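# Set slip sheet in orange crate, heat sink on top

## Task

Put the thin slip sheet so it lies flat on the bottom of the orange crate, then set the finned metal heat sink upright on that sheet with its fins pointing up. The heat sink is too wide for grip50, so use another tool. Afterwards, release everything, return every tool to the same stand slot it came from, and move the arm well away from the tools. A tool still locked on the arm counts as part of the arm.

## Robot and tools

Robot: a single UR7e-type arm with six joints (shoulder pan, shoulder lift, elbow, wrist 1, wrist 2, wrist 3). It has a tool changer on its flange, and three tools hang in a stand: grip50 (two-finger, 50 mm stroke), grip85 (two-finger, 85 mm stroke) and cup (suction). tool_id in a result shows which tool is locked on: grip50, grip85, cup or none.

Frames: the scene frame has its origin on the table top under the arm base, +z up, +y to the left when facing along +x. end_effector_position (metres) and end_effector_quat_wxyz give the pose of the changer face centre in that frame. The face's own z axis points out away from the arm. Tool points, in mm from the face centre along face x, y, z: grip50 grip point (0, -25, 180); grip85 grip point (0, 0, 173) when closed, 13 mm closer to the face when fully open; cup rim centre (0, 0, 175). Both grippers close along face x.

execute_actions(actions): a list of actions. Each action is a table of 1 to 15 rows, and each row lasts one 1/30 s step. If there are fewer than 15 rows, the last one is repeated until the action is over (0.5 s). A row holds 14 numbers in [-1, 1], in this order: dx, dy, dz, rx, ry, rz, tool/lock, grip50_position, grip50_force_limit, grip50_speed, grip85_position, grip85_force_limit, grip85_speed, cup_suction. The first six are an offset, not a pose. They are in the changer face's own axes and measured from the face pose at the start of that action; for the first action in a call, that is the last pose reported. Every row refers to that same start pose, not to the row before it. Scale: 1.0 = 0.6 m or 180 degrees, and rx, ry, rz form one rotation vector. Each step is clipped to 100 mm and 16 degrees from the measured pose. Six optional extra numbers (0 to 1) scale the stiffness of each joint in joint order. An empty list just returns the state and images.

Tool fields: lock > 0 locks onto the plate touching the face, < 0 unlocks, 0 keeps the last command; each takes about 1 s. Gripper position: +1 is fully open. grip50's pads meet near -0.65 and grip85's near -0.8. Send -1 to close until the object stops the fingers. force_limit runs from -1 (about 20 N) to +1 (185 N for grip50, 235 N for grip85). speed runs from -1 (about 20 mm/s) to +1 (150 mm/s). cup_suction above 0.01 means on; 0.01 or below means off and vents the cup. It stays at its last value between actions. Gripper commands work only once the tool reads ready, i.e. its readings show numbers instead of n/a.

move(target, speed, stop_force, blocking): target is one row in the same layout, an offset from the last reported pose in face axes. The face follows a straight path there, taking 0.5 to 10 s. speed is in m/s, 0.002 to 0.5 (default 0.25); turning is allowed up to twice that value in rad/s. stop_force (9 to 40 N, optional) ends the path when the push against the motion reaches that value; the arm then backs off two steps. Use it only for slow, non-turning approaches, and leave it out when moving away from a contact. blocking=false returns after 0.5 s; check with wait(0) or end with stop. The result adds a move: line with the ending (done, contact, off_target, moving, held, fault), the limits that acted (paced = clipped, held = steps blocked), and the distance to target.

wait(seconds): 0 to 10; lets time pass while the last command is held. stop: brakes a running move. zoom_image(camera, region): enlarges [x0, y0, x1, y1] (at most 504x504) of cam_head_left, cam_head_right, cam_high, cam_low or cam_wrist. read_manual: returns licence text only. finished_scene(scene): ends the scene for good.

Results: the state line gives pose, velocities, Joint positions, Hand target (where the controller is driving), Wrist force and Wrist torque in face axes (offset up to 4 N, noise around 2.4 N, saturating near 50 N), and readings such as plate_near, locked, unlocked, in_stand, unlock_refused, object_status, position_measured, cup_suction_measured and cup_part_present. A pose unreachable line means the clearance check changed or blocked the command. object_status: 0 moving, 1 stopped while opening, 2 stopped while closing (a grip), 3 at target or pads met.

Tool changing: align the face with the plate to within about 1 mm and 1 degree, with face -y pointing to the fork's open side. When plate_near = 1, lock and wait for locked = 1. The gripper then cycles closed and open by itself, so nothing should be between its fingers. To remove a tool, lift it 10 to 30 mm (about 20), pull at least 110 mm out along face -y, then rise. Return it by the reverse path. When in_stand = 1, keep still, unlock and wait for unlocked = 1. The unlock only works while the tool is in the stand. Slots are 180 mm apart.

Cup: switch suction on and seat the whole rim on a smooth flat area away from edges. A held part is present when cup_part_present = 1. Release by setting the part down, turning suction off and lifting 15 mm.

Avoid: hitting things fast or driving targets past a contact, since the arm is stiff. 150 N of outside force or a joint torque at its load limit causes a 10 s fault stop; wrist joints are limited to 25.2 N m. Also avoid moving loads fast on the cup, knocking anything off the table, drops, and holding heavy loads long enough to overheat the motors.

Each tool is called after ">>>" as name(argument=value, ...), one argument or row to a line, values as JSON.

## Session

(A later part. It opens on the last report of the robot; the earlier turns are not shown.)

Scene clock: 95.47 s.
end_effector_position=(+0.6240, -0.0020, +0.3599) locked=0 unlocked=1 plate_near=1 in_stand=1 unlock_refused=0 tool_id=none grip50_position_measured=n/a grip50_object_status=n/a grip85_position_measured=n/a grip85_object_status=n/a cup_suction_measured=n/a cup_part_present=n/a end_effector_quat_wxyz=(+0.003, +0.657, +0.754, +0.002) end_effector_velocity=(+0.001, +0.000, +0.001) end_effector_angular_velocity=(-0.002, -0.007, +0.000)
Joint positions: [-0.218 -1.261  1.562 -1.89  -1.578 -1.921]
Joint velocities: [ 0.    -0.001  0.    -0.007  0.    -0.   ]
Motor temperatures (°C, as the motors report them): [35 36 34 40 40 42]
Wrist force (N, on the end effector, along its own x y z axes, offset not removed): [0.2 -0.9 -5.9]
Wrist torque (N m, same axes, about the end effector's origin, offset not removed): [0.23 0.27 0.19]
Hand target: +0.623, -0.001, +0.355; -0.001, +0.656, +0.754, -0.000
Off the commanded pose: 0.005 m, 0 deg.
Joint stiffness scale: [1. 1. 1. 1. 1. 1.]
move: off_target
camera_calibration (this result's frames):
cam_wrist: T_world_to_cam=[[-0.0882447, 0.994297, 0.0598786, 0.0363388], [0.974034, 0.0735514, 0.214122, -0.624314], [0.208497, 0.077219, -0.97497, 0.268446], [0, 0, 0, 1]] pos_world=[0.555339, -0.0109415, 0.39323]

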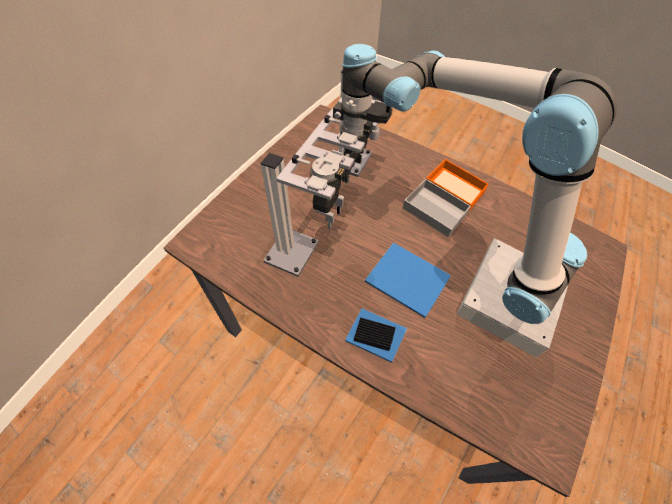

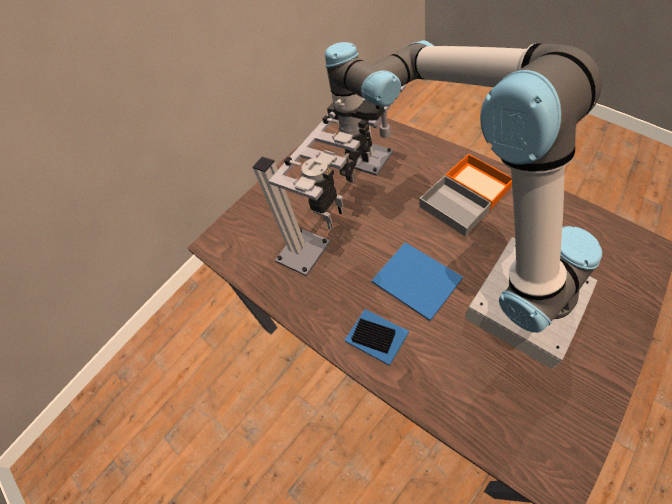

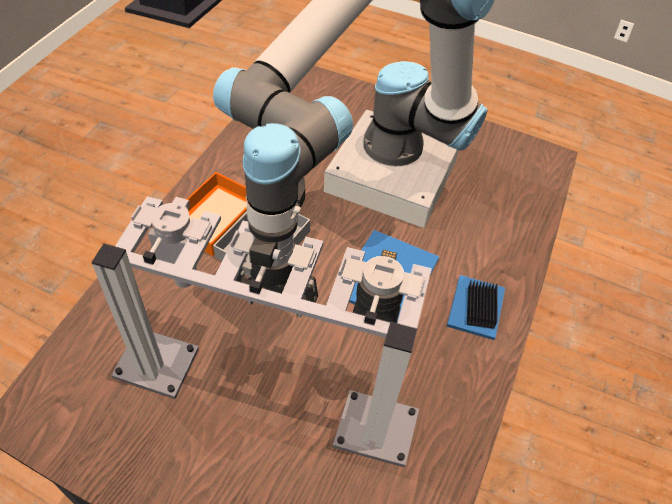

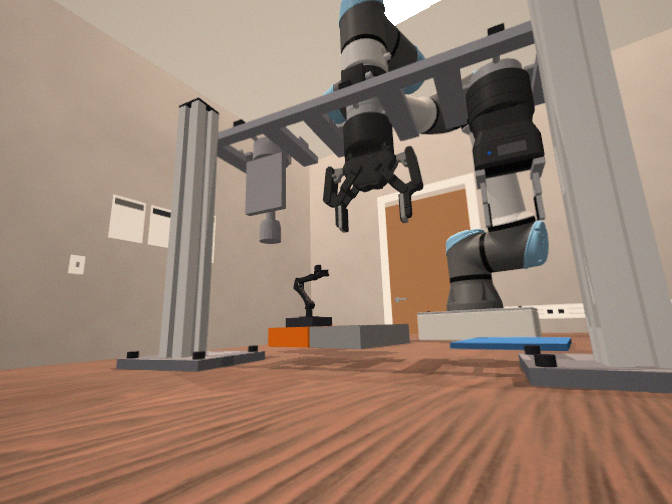

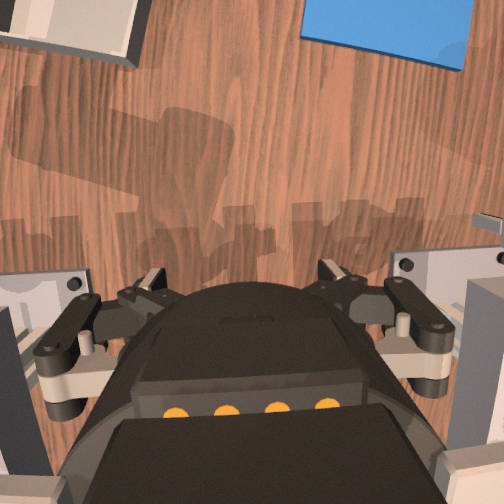

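>>> execute_actions(
  actions=[
    [[0,0,0.002,0,0,0,1,1,0,0,1,0,0,0]],
    [[0,0,0,0,0,0,1,1,0,0,1,0,0,0]],
    [[0,0,0,0,0,0,1,1,0,0,1,0,0,0]],
  ],
)

>>> move(
  target=[0,0,-0.037,0.002,0,0,0,1,0,0,1,0,0,0],
  speed=0.05,
)

>>> move(
  target=[0,-0.27,0,0,0,0,0,1,0,0,1,0,0,0],
  speed=0.15,
)

>>> move(
  target=[0.63,-0.12,0.15,0,0,0,0,1,0,0,1,0,0,0],
)

Scene clock: 101.90 s.
end_effector_position=(+0.6242, -0.0020, +0.3603) locked=1 unlocked=0 plate_near=1 in_stand=1 unlock_refused=0 tool_id=grip85 grip50_position_measured=n/a grip50_object_status=n/a grip85_position_measured=n/a grip85_object_status=n/a cup_suction_measured=n/a cup_part_present=n/a end_effector_quat_wxyz=(+0.003, +0.657, +0.754, +0.002) end_effector_velocity=(-0.000, +0.001, +0.001) end_effector_angular_velocity=(+0.001, -0.002, +0.001)
Joint positions: [-0.218 -1.261  1.562 -1.892 -1.577 -1.921]
Joint velocities: [ 0.001 -0.001  0.     0.     0.001  0.   ]
Motor temperatures (°C, as the motors report them): [35 36 34 40 40 42]
Wrist force (N, on the end effector, along its own x y z axes, offset not removed): [-0.3 3.5 2.6]
Wrist torque (N m, same axes, about the end effector's origin, offset not removed): [0.06 0.15 0.20]
Hand target: +0.624, -0.002, +0.360; +0.003, +0.657, +0.754, +0.002
Off the commanded pose: 0.000 m, 0 deg.
Joint stiffness scale: [1. 1. 1. 1. 1. 1.]
camera_calibration (this result's frames):
cam_wrist: T_world_to_cam=[[-0.0883517, 0.994312, 0.0594858, 0.0365502], [0.9736, 0.0735844, 0.216075, -0.625014], [0.210469, 0.077006, -0.974563, 0.267399], [0, 0, 0, 1]] pos_world=[0.555464, -0.0109424, 0.393473]

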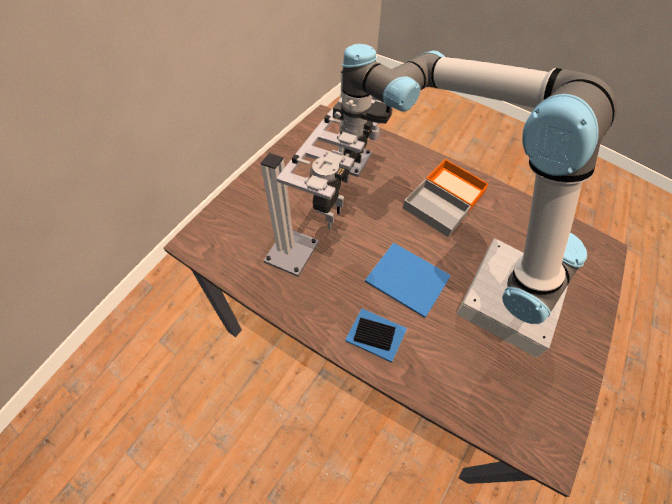

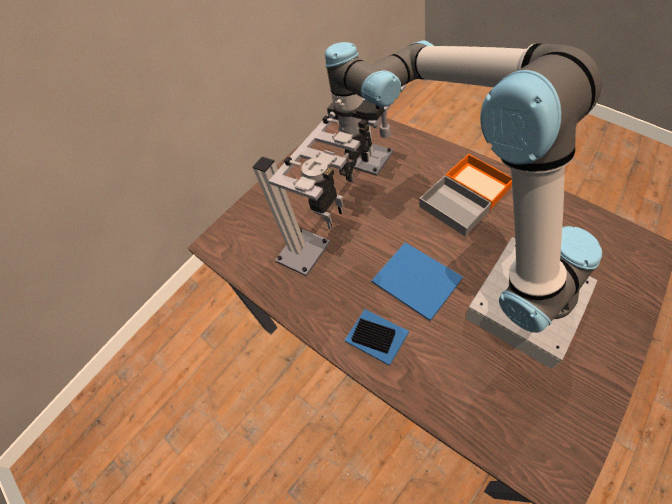

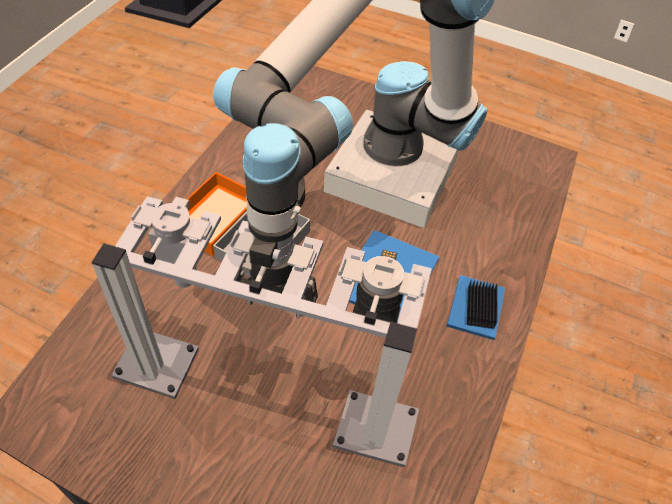

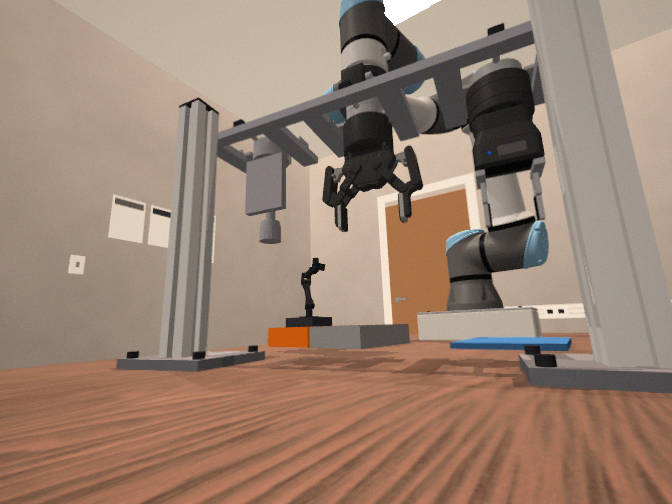

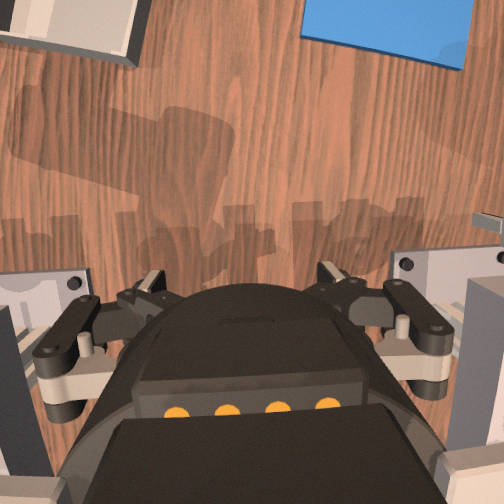

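Scene clock: 102.80 s.
end_effector_position=(+0.6236, -0.0022, +0.3802) locked=1 unlocked=0 plate_near=1 in_stand=0 unlock_refused=0 tool_id=grip85 grip50_position_measured=n/a grip50_object_status=n/a grip85_position_measured=n/a grip85_object_status=n/a cup_suction_measured=n/a cup_part_present=n/a end_effector_quat_wxyz=(-0.000, +0.657, +0.754, -0.000) end_effector_velocity=(-0.002, +0.001, -0.000) end_effector_angular_velocity=(+0.002, +0.012, +0.001)
Joint positions: [-0.218 -1.273  1.523 -1.832 -1.579 -1.921]
Joint velocities: [ 0.001 -0.001 -0.     0.013 -0.001 -0.   ]
Motor temperatures (°C, as the motors report them): [35 36 34 40 40 42]
Wrist force (N, on the end effector, along its own x y z axes, offset not removed): [0.4 3.6 1.9]
Wrist torque (N m, same axes, about the end effector's origin, offset not removed): [0.02 0.10 0.18]
Hand target: +0.624, -0.002, +0.382; +0.001, +0.657, +0.754, -0.000
Off the commanded pose: 0.002 m, 0 deg.
Joint stiffness scale: [1. 1. 1. 1. 1. 1.]
move: done
camera_calibration (this result's frames):
cam_wrist: T_world_to_cam=[[-0.0876401, 0.994298, 0.0607477, 0.0346206], [0.975478, 0.0733017, 0.207534, -0.62658], [0.201898, 0.0774463, -0.97634, 0.29296], [0, 0, 0, 1]] pos_world=[0.555101, -0.0111826, 0.413962]

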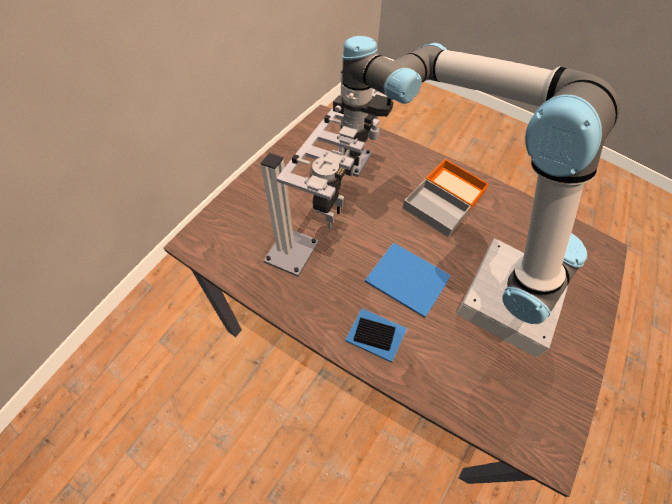

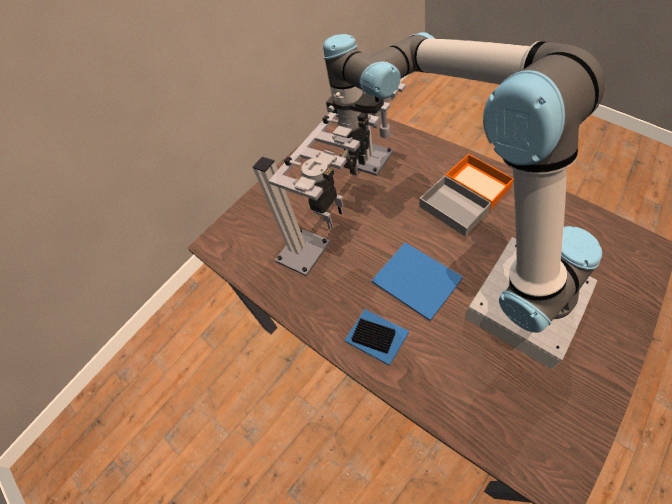

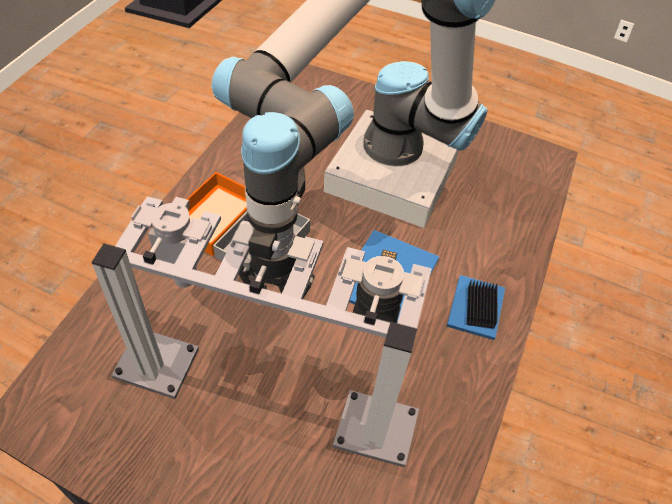

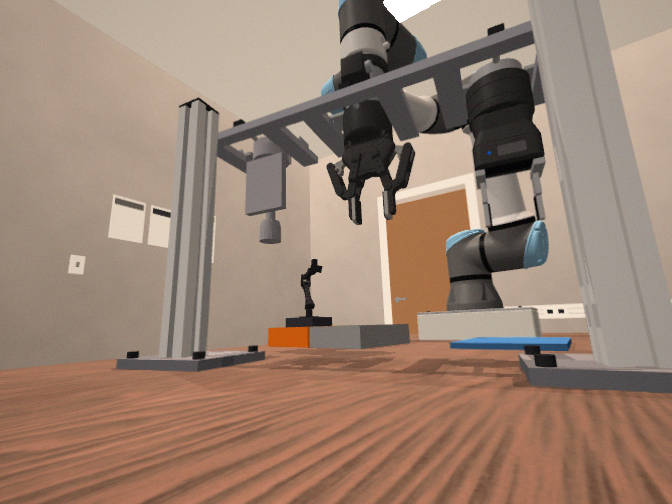

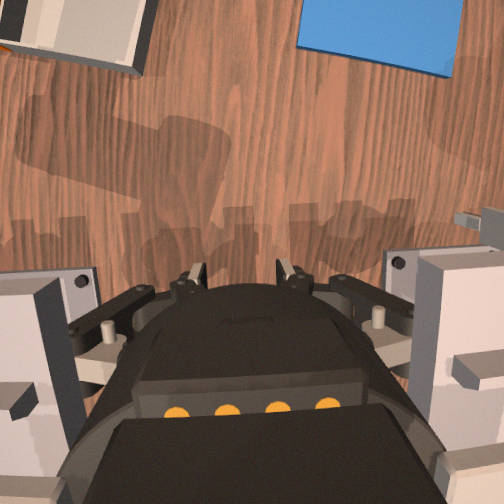

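Scene clock: 104.50 s.
end_effector_position=(+0.4647, -0.0239, +0.3807) locked=1 unlocked=0 plate_near=1 in_stand=0 unlock_refused=0 tool_id=grip85 grip50_position_measured=n/a grip50_object_status=n/a grip85_position_measured=n/a grip85_object_status=n/a cup_suction_measured=n/a cup_part_present=n/a end_effector_quat_wxyz=(+0.001, +0.657, +0.754, -0.000) end_effector_velocity=(-0.002, -0.001, -0.001) end_effector_angular_velocity=(+0.000, +0.002, +0.004)
Joint positions: [-0.34  -1.651  1.95  -1.884 -1.578 -2.044]
Joint velocities: [-0.003 -0.005  0.006  0.001 -0.    -0.007]
Motor temperatures (°C, as the motors report them): [35 36 34 40 40 42]
Wrist force (N, on the end effector, along its own x y z axes, offset not removed): [0.0 3.1 2.2]
Wrist torque (N m, same axes, about the end effector's origin, offset not removed): [0.03 0.10 0.26]
Hand target: +0.463, -0.024, +0.380; -0.000, +0.657, +0.754, -0.000
Off the commanded pose: 0.002 m, 0 deg.
Joint stiffness scale: [1. 1. 1. 1. 1. 1.]
move: done
camera_calibration (this result's frames):
cam_wrist: T_world_to_cam=[[-0.0885416, 0.994291, 0.0595501, 0.0430767], [0.975053, 0.0743011, 0.209165, -0.470524], [0.203547, 0.0765844, -0.976065, 0.326361], [0, 0, 0, 1]] pos_world=[0.39617, -0.0328644, 0.414402]

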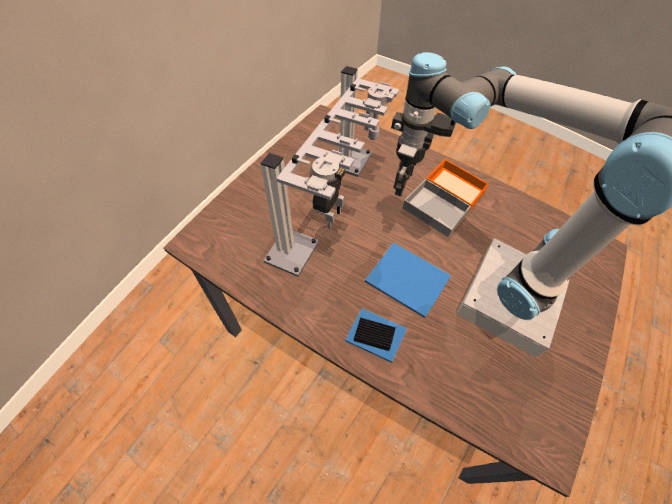

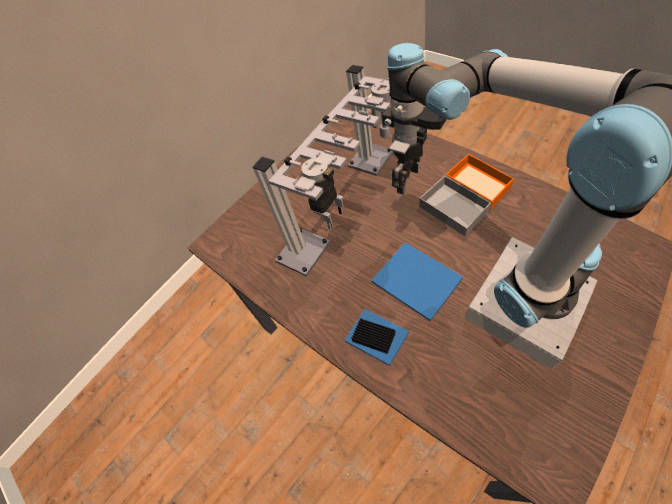

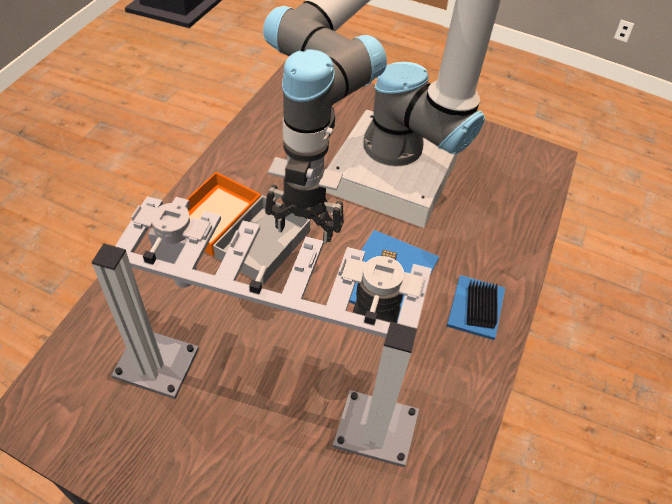

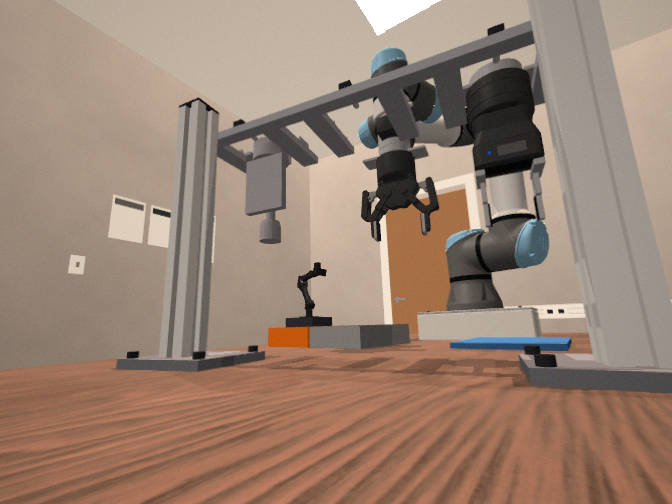

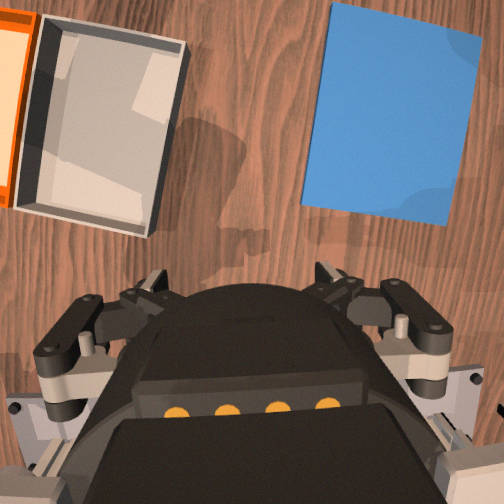

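Scene clock: 106.77 s.
end_effector_position=(+0.3412, +0.3387, +0.2890) locked=1 unlocked=0 plate_near=1 in_stand=0 unlock_refused=0 tool_id=grip85 grip50_position_measured=n/a grip50_object_status=n/a grip85_position_measured=3 grip85_object_status=3 cup_suction_measured=n/a cup_part_present=n/a end_effector_quat_wxyz=(+0.001, +0.657, +0.754, -0.002) end_effector_velocity=(+0.000, +0.002, -0.000) end_effector_angular_velocity=(-0.003, -0.002, -0.007)
Joint positions: [ 0.508 -1.496  2.063 -2.14  -1.587 -1.196]
Joint velocities: [ 0.006  0.005 -0.004 -0.001 -0.004  0.013]
Motor temperatures (°C, as the motors report them): [35 36 34 40 40 42]
Wrist force (N, on the end effector, along its own x y z axes, offset not removed): [0.5 3.8 2.9]
Wrist torque (N m, same axes, about the end effector's origin, offset not removed): [0.04 0.15 0.25]
Hand target: +0.342, +0.340, +0.289; +0.002, +0.657, +0.754, -0.001
Off the commanded pose: 0.002 m, 0 deg.
Joint stiffness scale: [1. 1. 1. 1. 1. 1.]
move: done
camera_calibration (this result's frames):
cam_wrist: T_world_to_cam=[[-0.0881312, 0.994458, 0.0573338, -0.322425], [0.975405, 0.0744823, 0.207454, -0.357511], [0.202034, 0.0742069, -0.976563, 0.235634], [0, 0, 0, 1]] pos_world=[0.272696, 0.329781, 0.322764]

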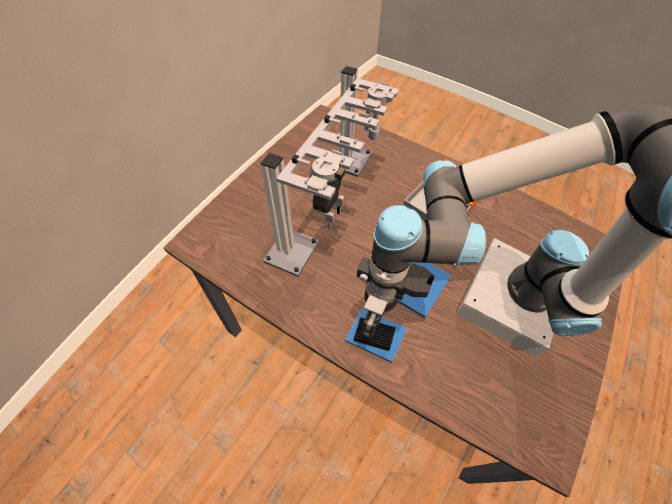

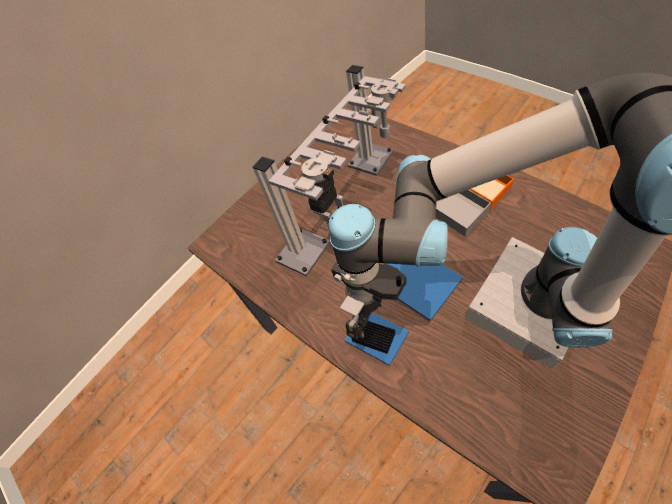

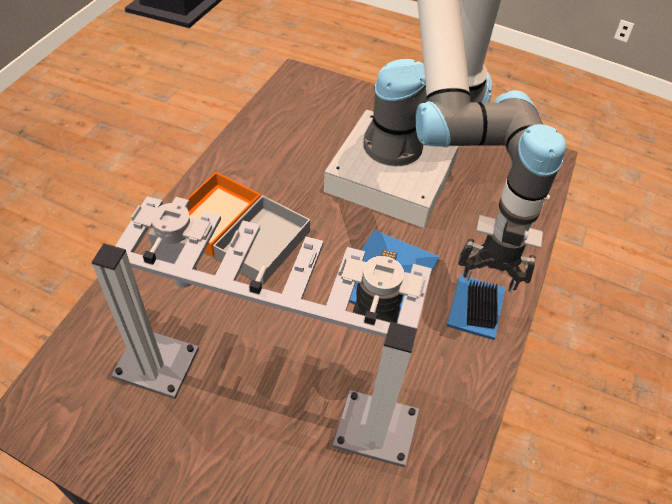

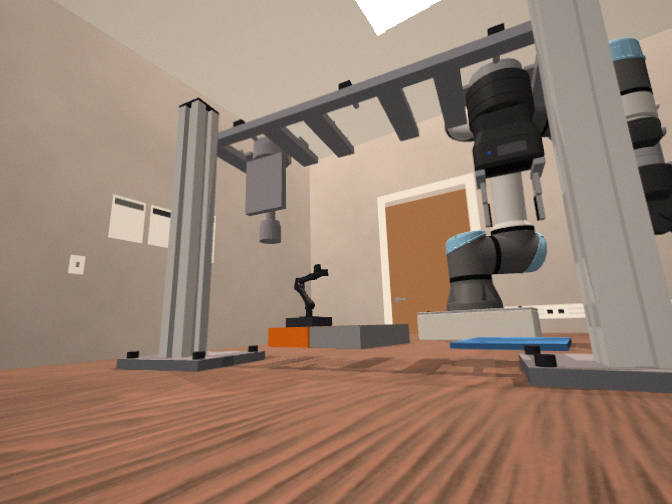

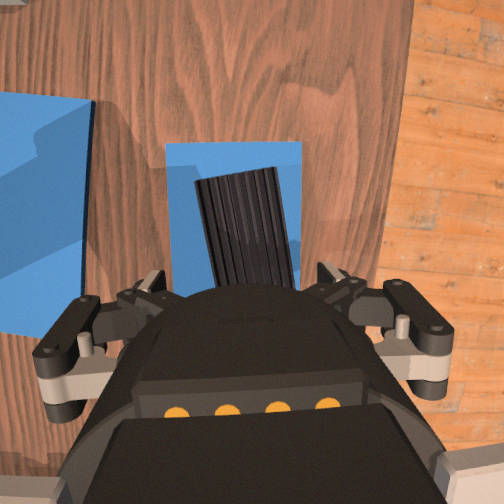

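>>> move(
  target=[0.014,-0.022,0.09,0,0,-0.036,0,1,0,0,1,0,0,0],
  speed=0.15,
)

Scene clock: 112.20 s.
end_effector_position=(+0.3287, +0.3448, +0.2375) locked=1 unlocked=0 plate_near=1 in_stand=0 unlock_refused=0 tool_id=grip85 grip50_position_measured=n/a grip50_object_status=n/a grip85_position_measured=3 grip85_object_status=3 cup_suction_measured=n/a cup_part_present=n/a end_effector_quat_wxyz=(+0.002, +0.614, +0.789, +0.000) end_effector_velocity=(+0.002, +0.002, +0.000) end_effector_angular_velocity=(+0.007, -0.012, +0.010)
Joint positions: [ 0.532 -1.421  2.143 -2.299 -1.588 -1.282]
Joint velocities: [ 0.003  0.004 -0.    -0.017 -0.    -0.008]
Motor temperatures (°C, as the motors report them): [35 36 34 40 40 42]
Wrist force (N, on the end effector, along its own x y z axes, offset not removed): [0.3 3.8 2.6]
Wrist torque (N m, same axes, about the end effector's origin, offset not removed): [0.07 0.14 0.21]
Hand target: +0.327, +0.345, +0.235; +0.001, +0.613, +0.790, -0.002
Off the commanded pose: 0.003 m, 0 deg.
Joint stiffness scale: [1. 1. 1. 1. 1. 1.]
move: done
camera_calibration (this result's frames):
cam_wrist: T_world_to_cam=[[-0.196592, 0.978743, 0.0584203, -0.285889], [0.960716, 0.180381, 0.210923, -0.36767], [0.195901, 0.0975909, -0.975755, 0.181189], [0, 0, 0, 1]] pos_world=[0.261528, 0.328451, 0.271048]

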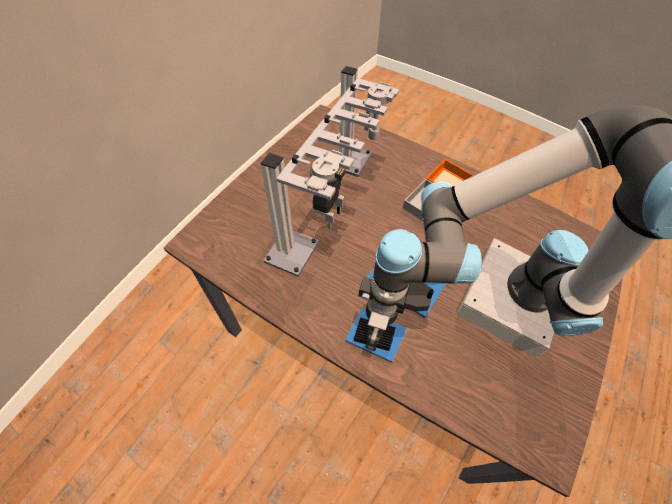

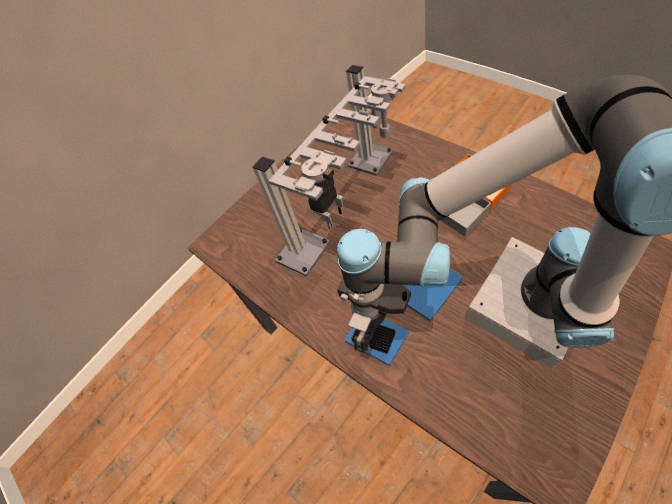

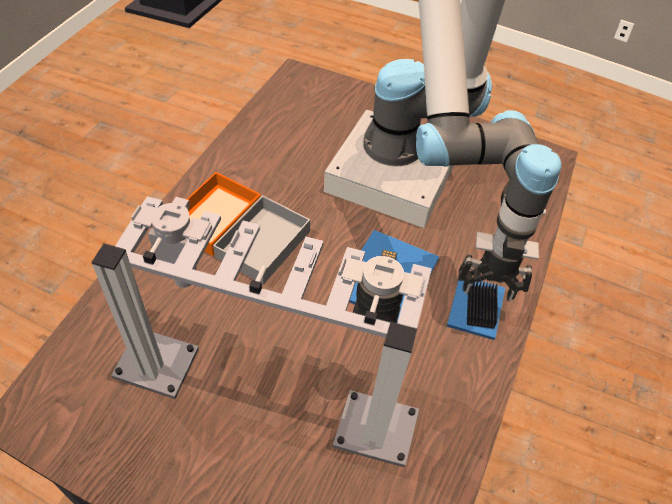

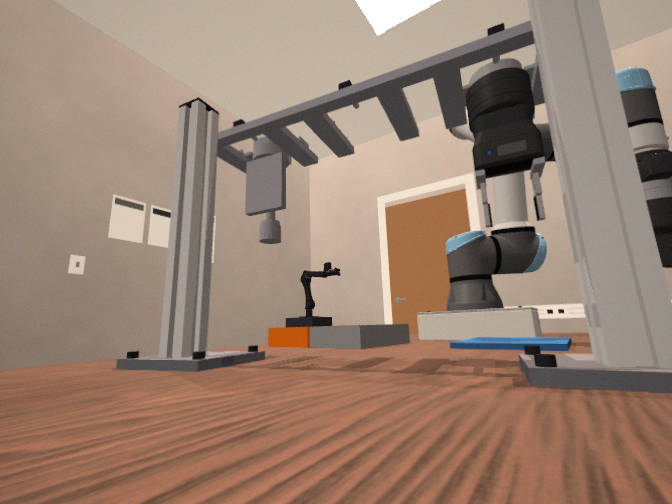

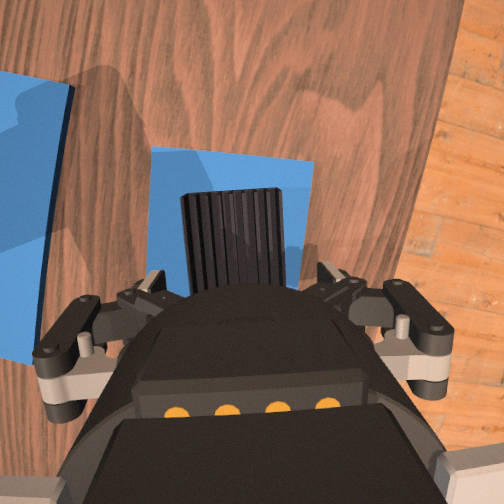

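>>> move(
  target=[-0.004,-0.004,0.063,0,0,0,0,1,0,0,1,0,0,0],
  speed=0.06,
)

>>> move(
  target=[0,0,0,0,0,0,0,1,0,0,-1,-0.5,-0.5,0],
)

>>> zoom_image(
  camera="cam_high",
  region=[420,230,580,350],
)

Scene clock: 117.53 s.
end_effector_position=(+0.3276, +0.3431, +0.2020) locked=1 unlocked=0 plate_near=1 in_stand=0 unlock_refused=0 tool_id=grip85 grip50_position_measured=n/a grip50_object_status=n/a grip85_position_measured=3 grip85_object_status=3 cup_suction_measured=n/a cup_part_present=n/a end_effector_quat_wxyz=(+0.003, +0.614, +0.789, +0.002) end_effector_velocity=(+0.003, +0.002, +0.002) end_effector_angular_velocity=(+0.011, -0.017, +0.000)
Joint positions: [ 0.529 -1.355  2.188 -2.412 -1.588 -1.286]
Joint velocities: [-0.    -0.    -0.    -0.02   0.001 -0.001]
Motor temperatures (°C, as the motors report them): [35 36 34 40 40 42]
Wrist force (N, on the end effector, along its own x y z axes, offset not removed): [0.4 4.7 2.3]
Wrist torque (N m, same axes, about the end effector's origin, offset not removed): [0.16 0.15 0.16]
Hand target: +0.327, +0.342, +0.200; +0.002, +0.614, +0.789, +0.000
Off the commanded pose: 0.003 m, 0 deg.
Joint stiffness scale: [1. 1. 1. 1. 1. 1.]
move: done
camera_calibration (this result's frames):
cam_wrist: T_world_to_cam=[[-0.197932, 0.978405, 0.0595515, -0.282006], [0.959856, 0.181144, 0.214156, -0.359408], [0.198744, 0.0995492, -0.974982, 0.145177], [0, 0, 0, 1]] pos_world=[0.260309, 0.326569, 0.235308]

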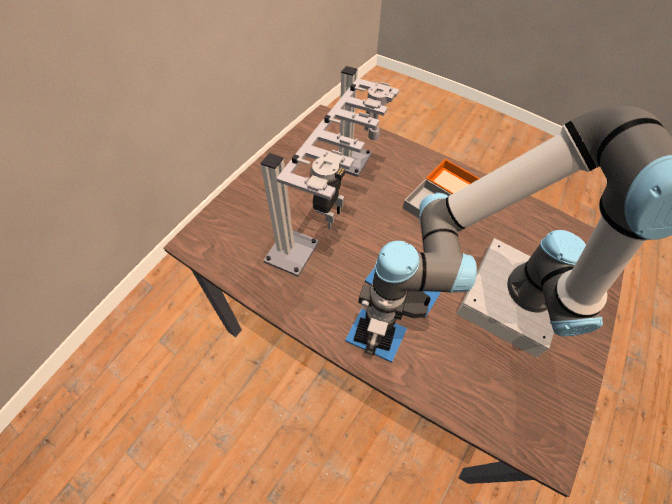

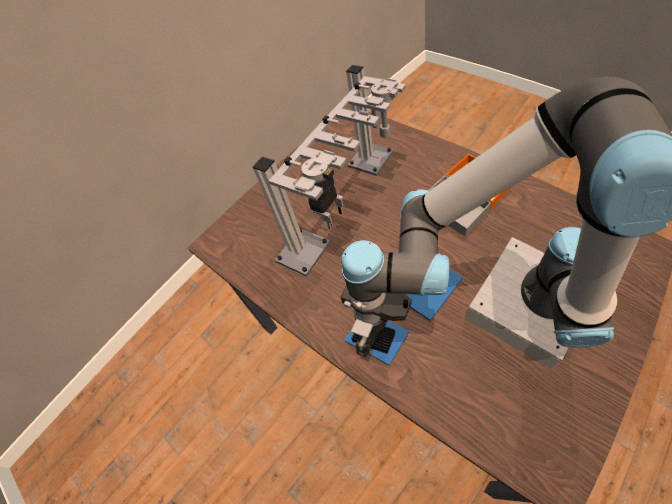

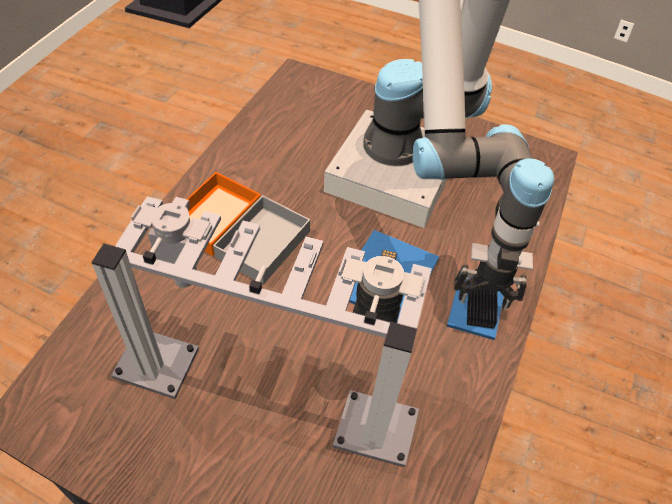

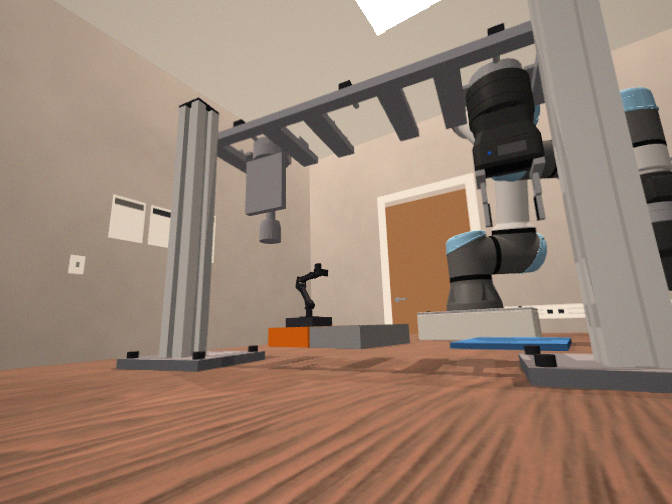

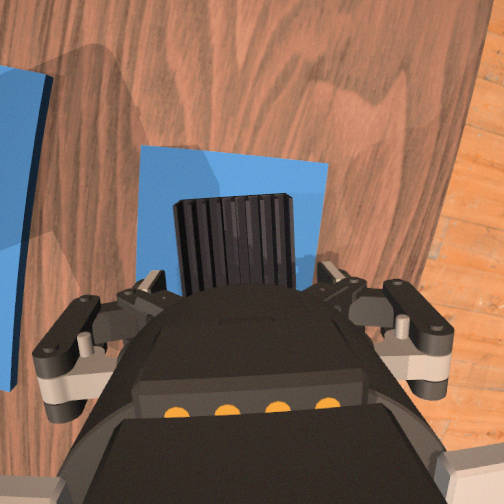

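Scene clock: 118.40 s.
end_effector_position=(+0.3277, +0.3431, +0.2023) locked=1 unlocked=0 plate_near=1 in_stand=0 unlock_refused=0 tool_id=grip85 grip50_position_measured=n/a grip50_object_status=n/a grip85_position_measured=80 grip85_object_status=2 cup_suction_measured=n/a cup_part_present=n/a end_effector_quat_wxyz=(+0.003, +0.614, +0.789, +0.002) end_effector_velocity=(+0.001, -0.001, -0.000) end_effector_angular_velocity=(-0.001, -0.000, -0.001)
Joint positions: [ 0.529 -1.356  2.187 -2.413 -1.588 -1.286]
Joint velocities: [-0.001  0.001 -0.     0.001 -0.001 -0.   ]
Motor temperatures (°C, as the motors report them): [35 36 34 40 40 42]
Wrist force (N, on the end effector, along its own x y z axes, offset not removed): [-0.5 4.1 3.5]
Wrist torque (N m, same axes, about the end effector's origin, offset not removed): [0.05 0.14 0.19]
Hand target: +0.328, +0.343, +0.202; +0.003, +0.614, +0.789, +0.002
Off the commanded pose: 0.000 m, 0 deg.
Joint stiffness scale: [1. 1. 1. 1. 1. 1.]
move: done
camera_calibration (this result's frames):
cam_wrist: T_world_to_cam=[[-0.197984, 0.978377, 0.0598413, -0.282076], [0.959674, 0.181046, 0.215055, -0.359646], [0.199571, 0.100006, -0.974767, 0.144991], [0, 0, 0, 1]] pos_world=[0.26036, 0.326589, 0.235556]

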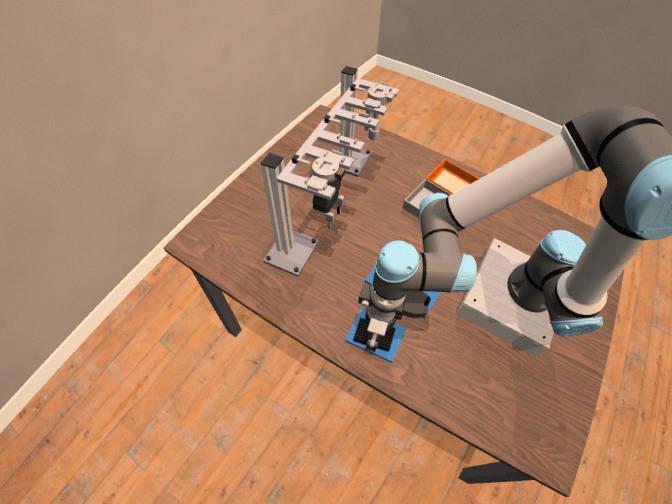

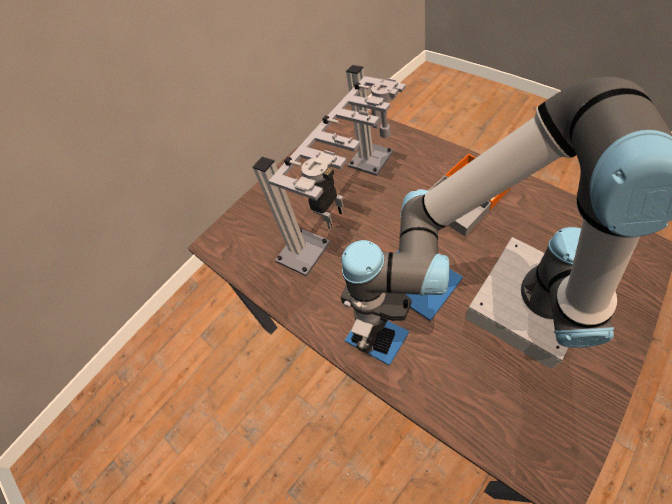

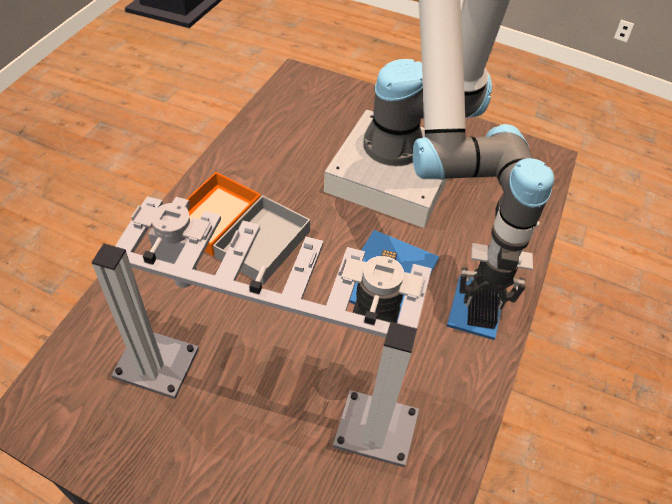

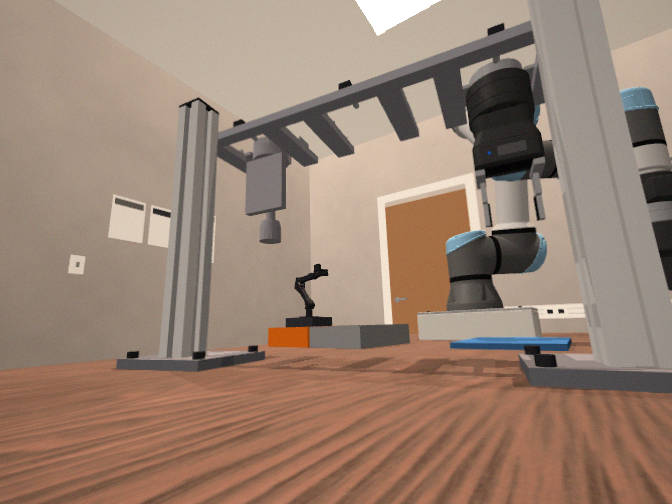

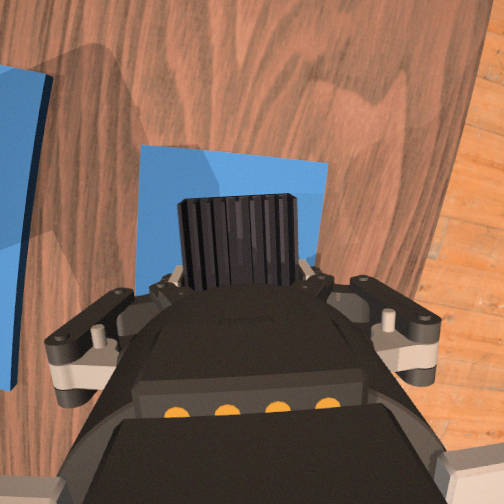

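Region (420, 230, 580, 350) of cam_high's 672x504 image, scaled by 3.150, with more detail than that image has; it fills the top 378 rows of this view, and the rest is white.

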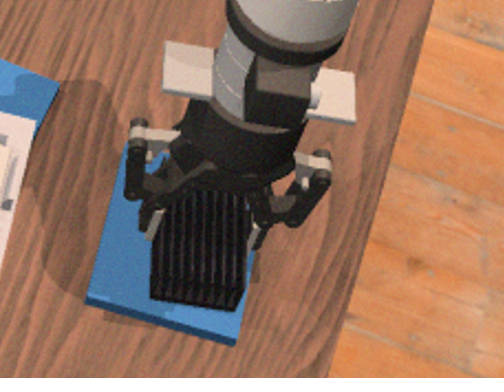

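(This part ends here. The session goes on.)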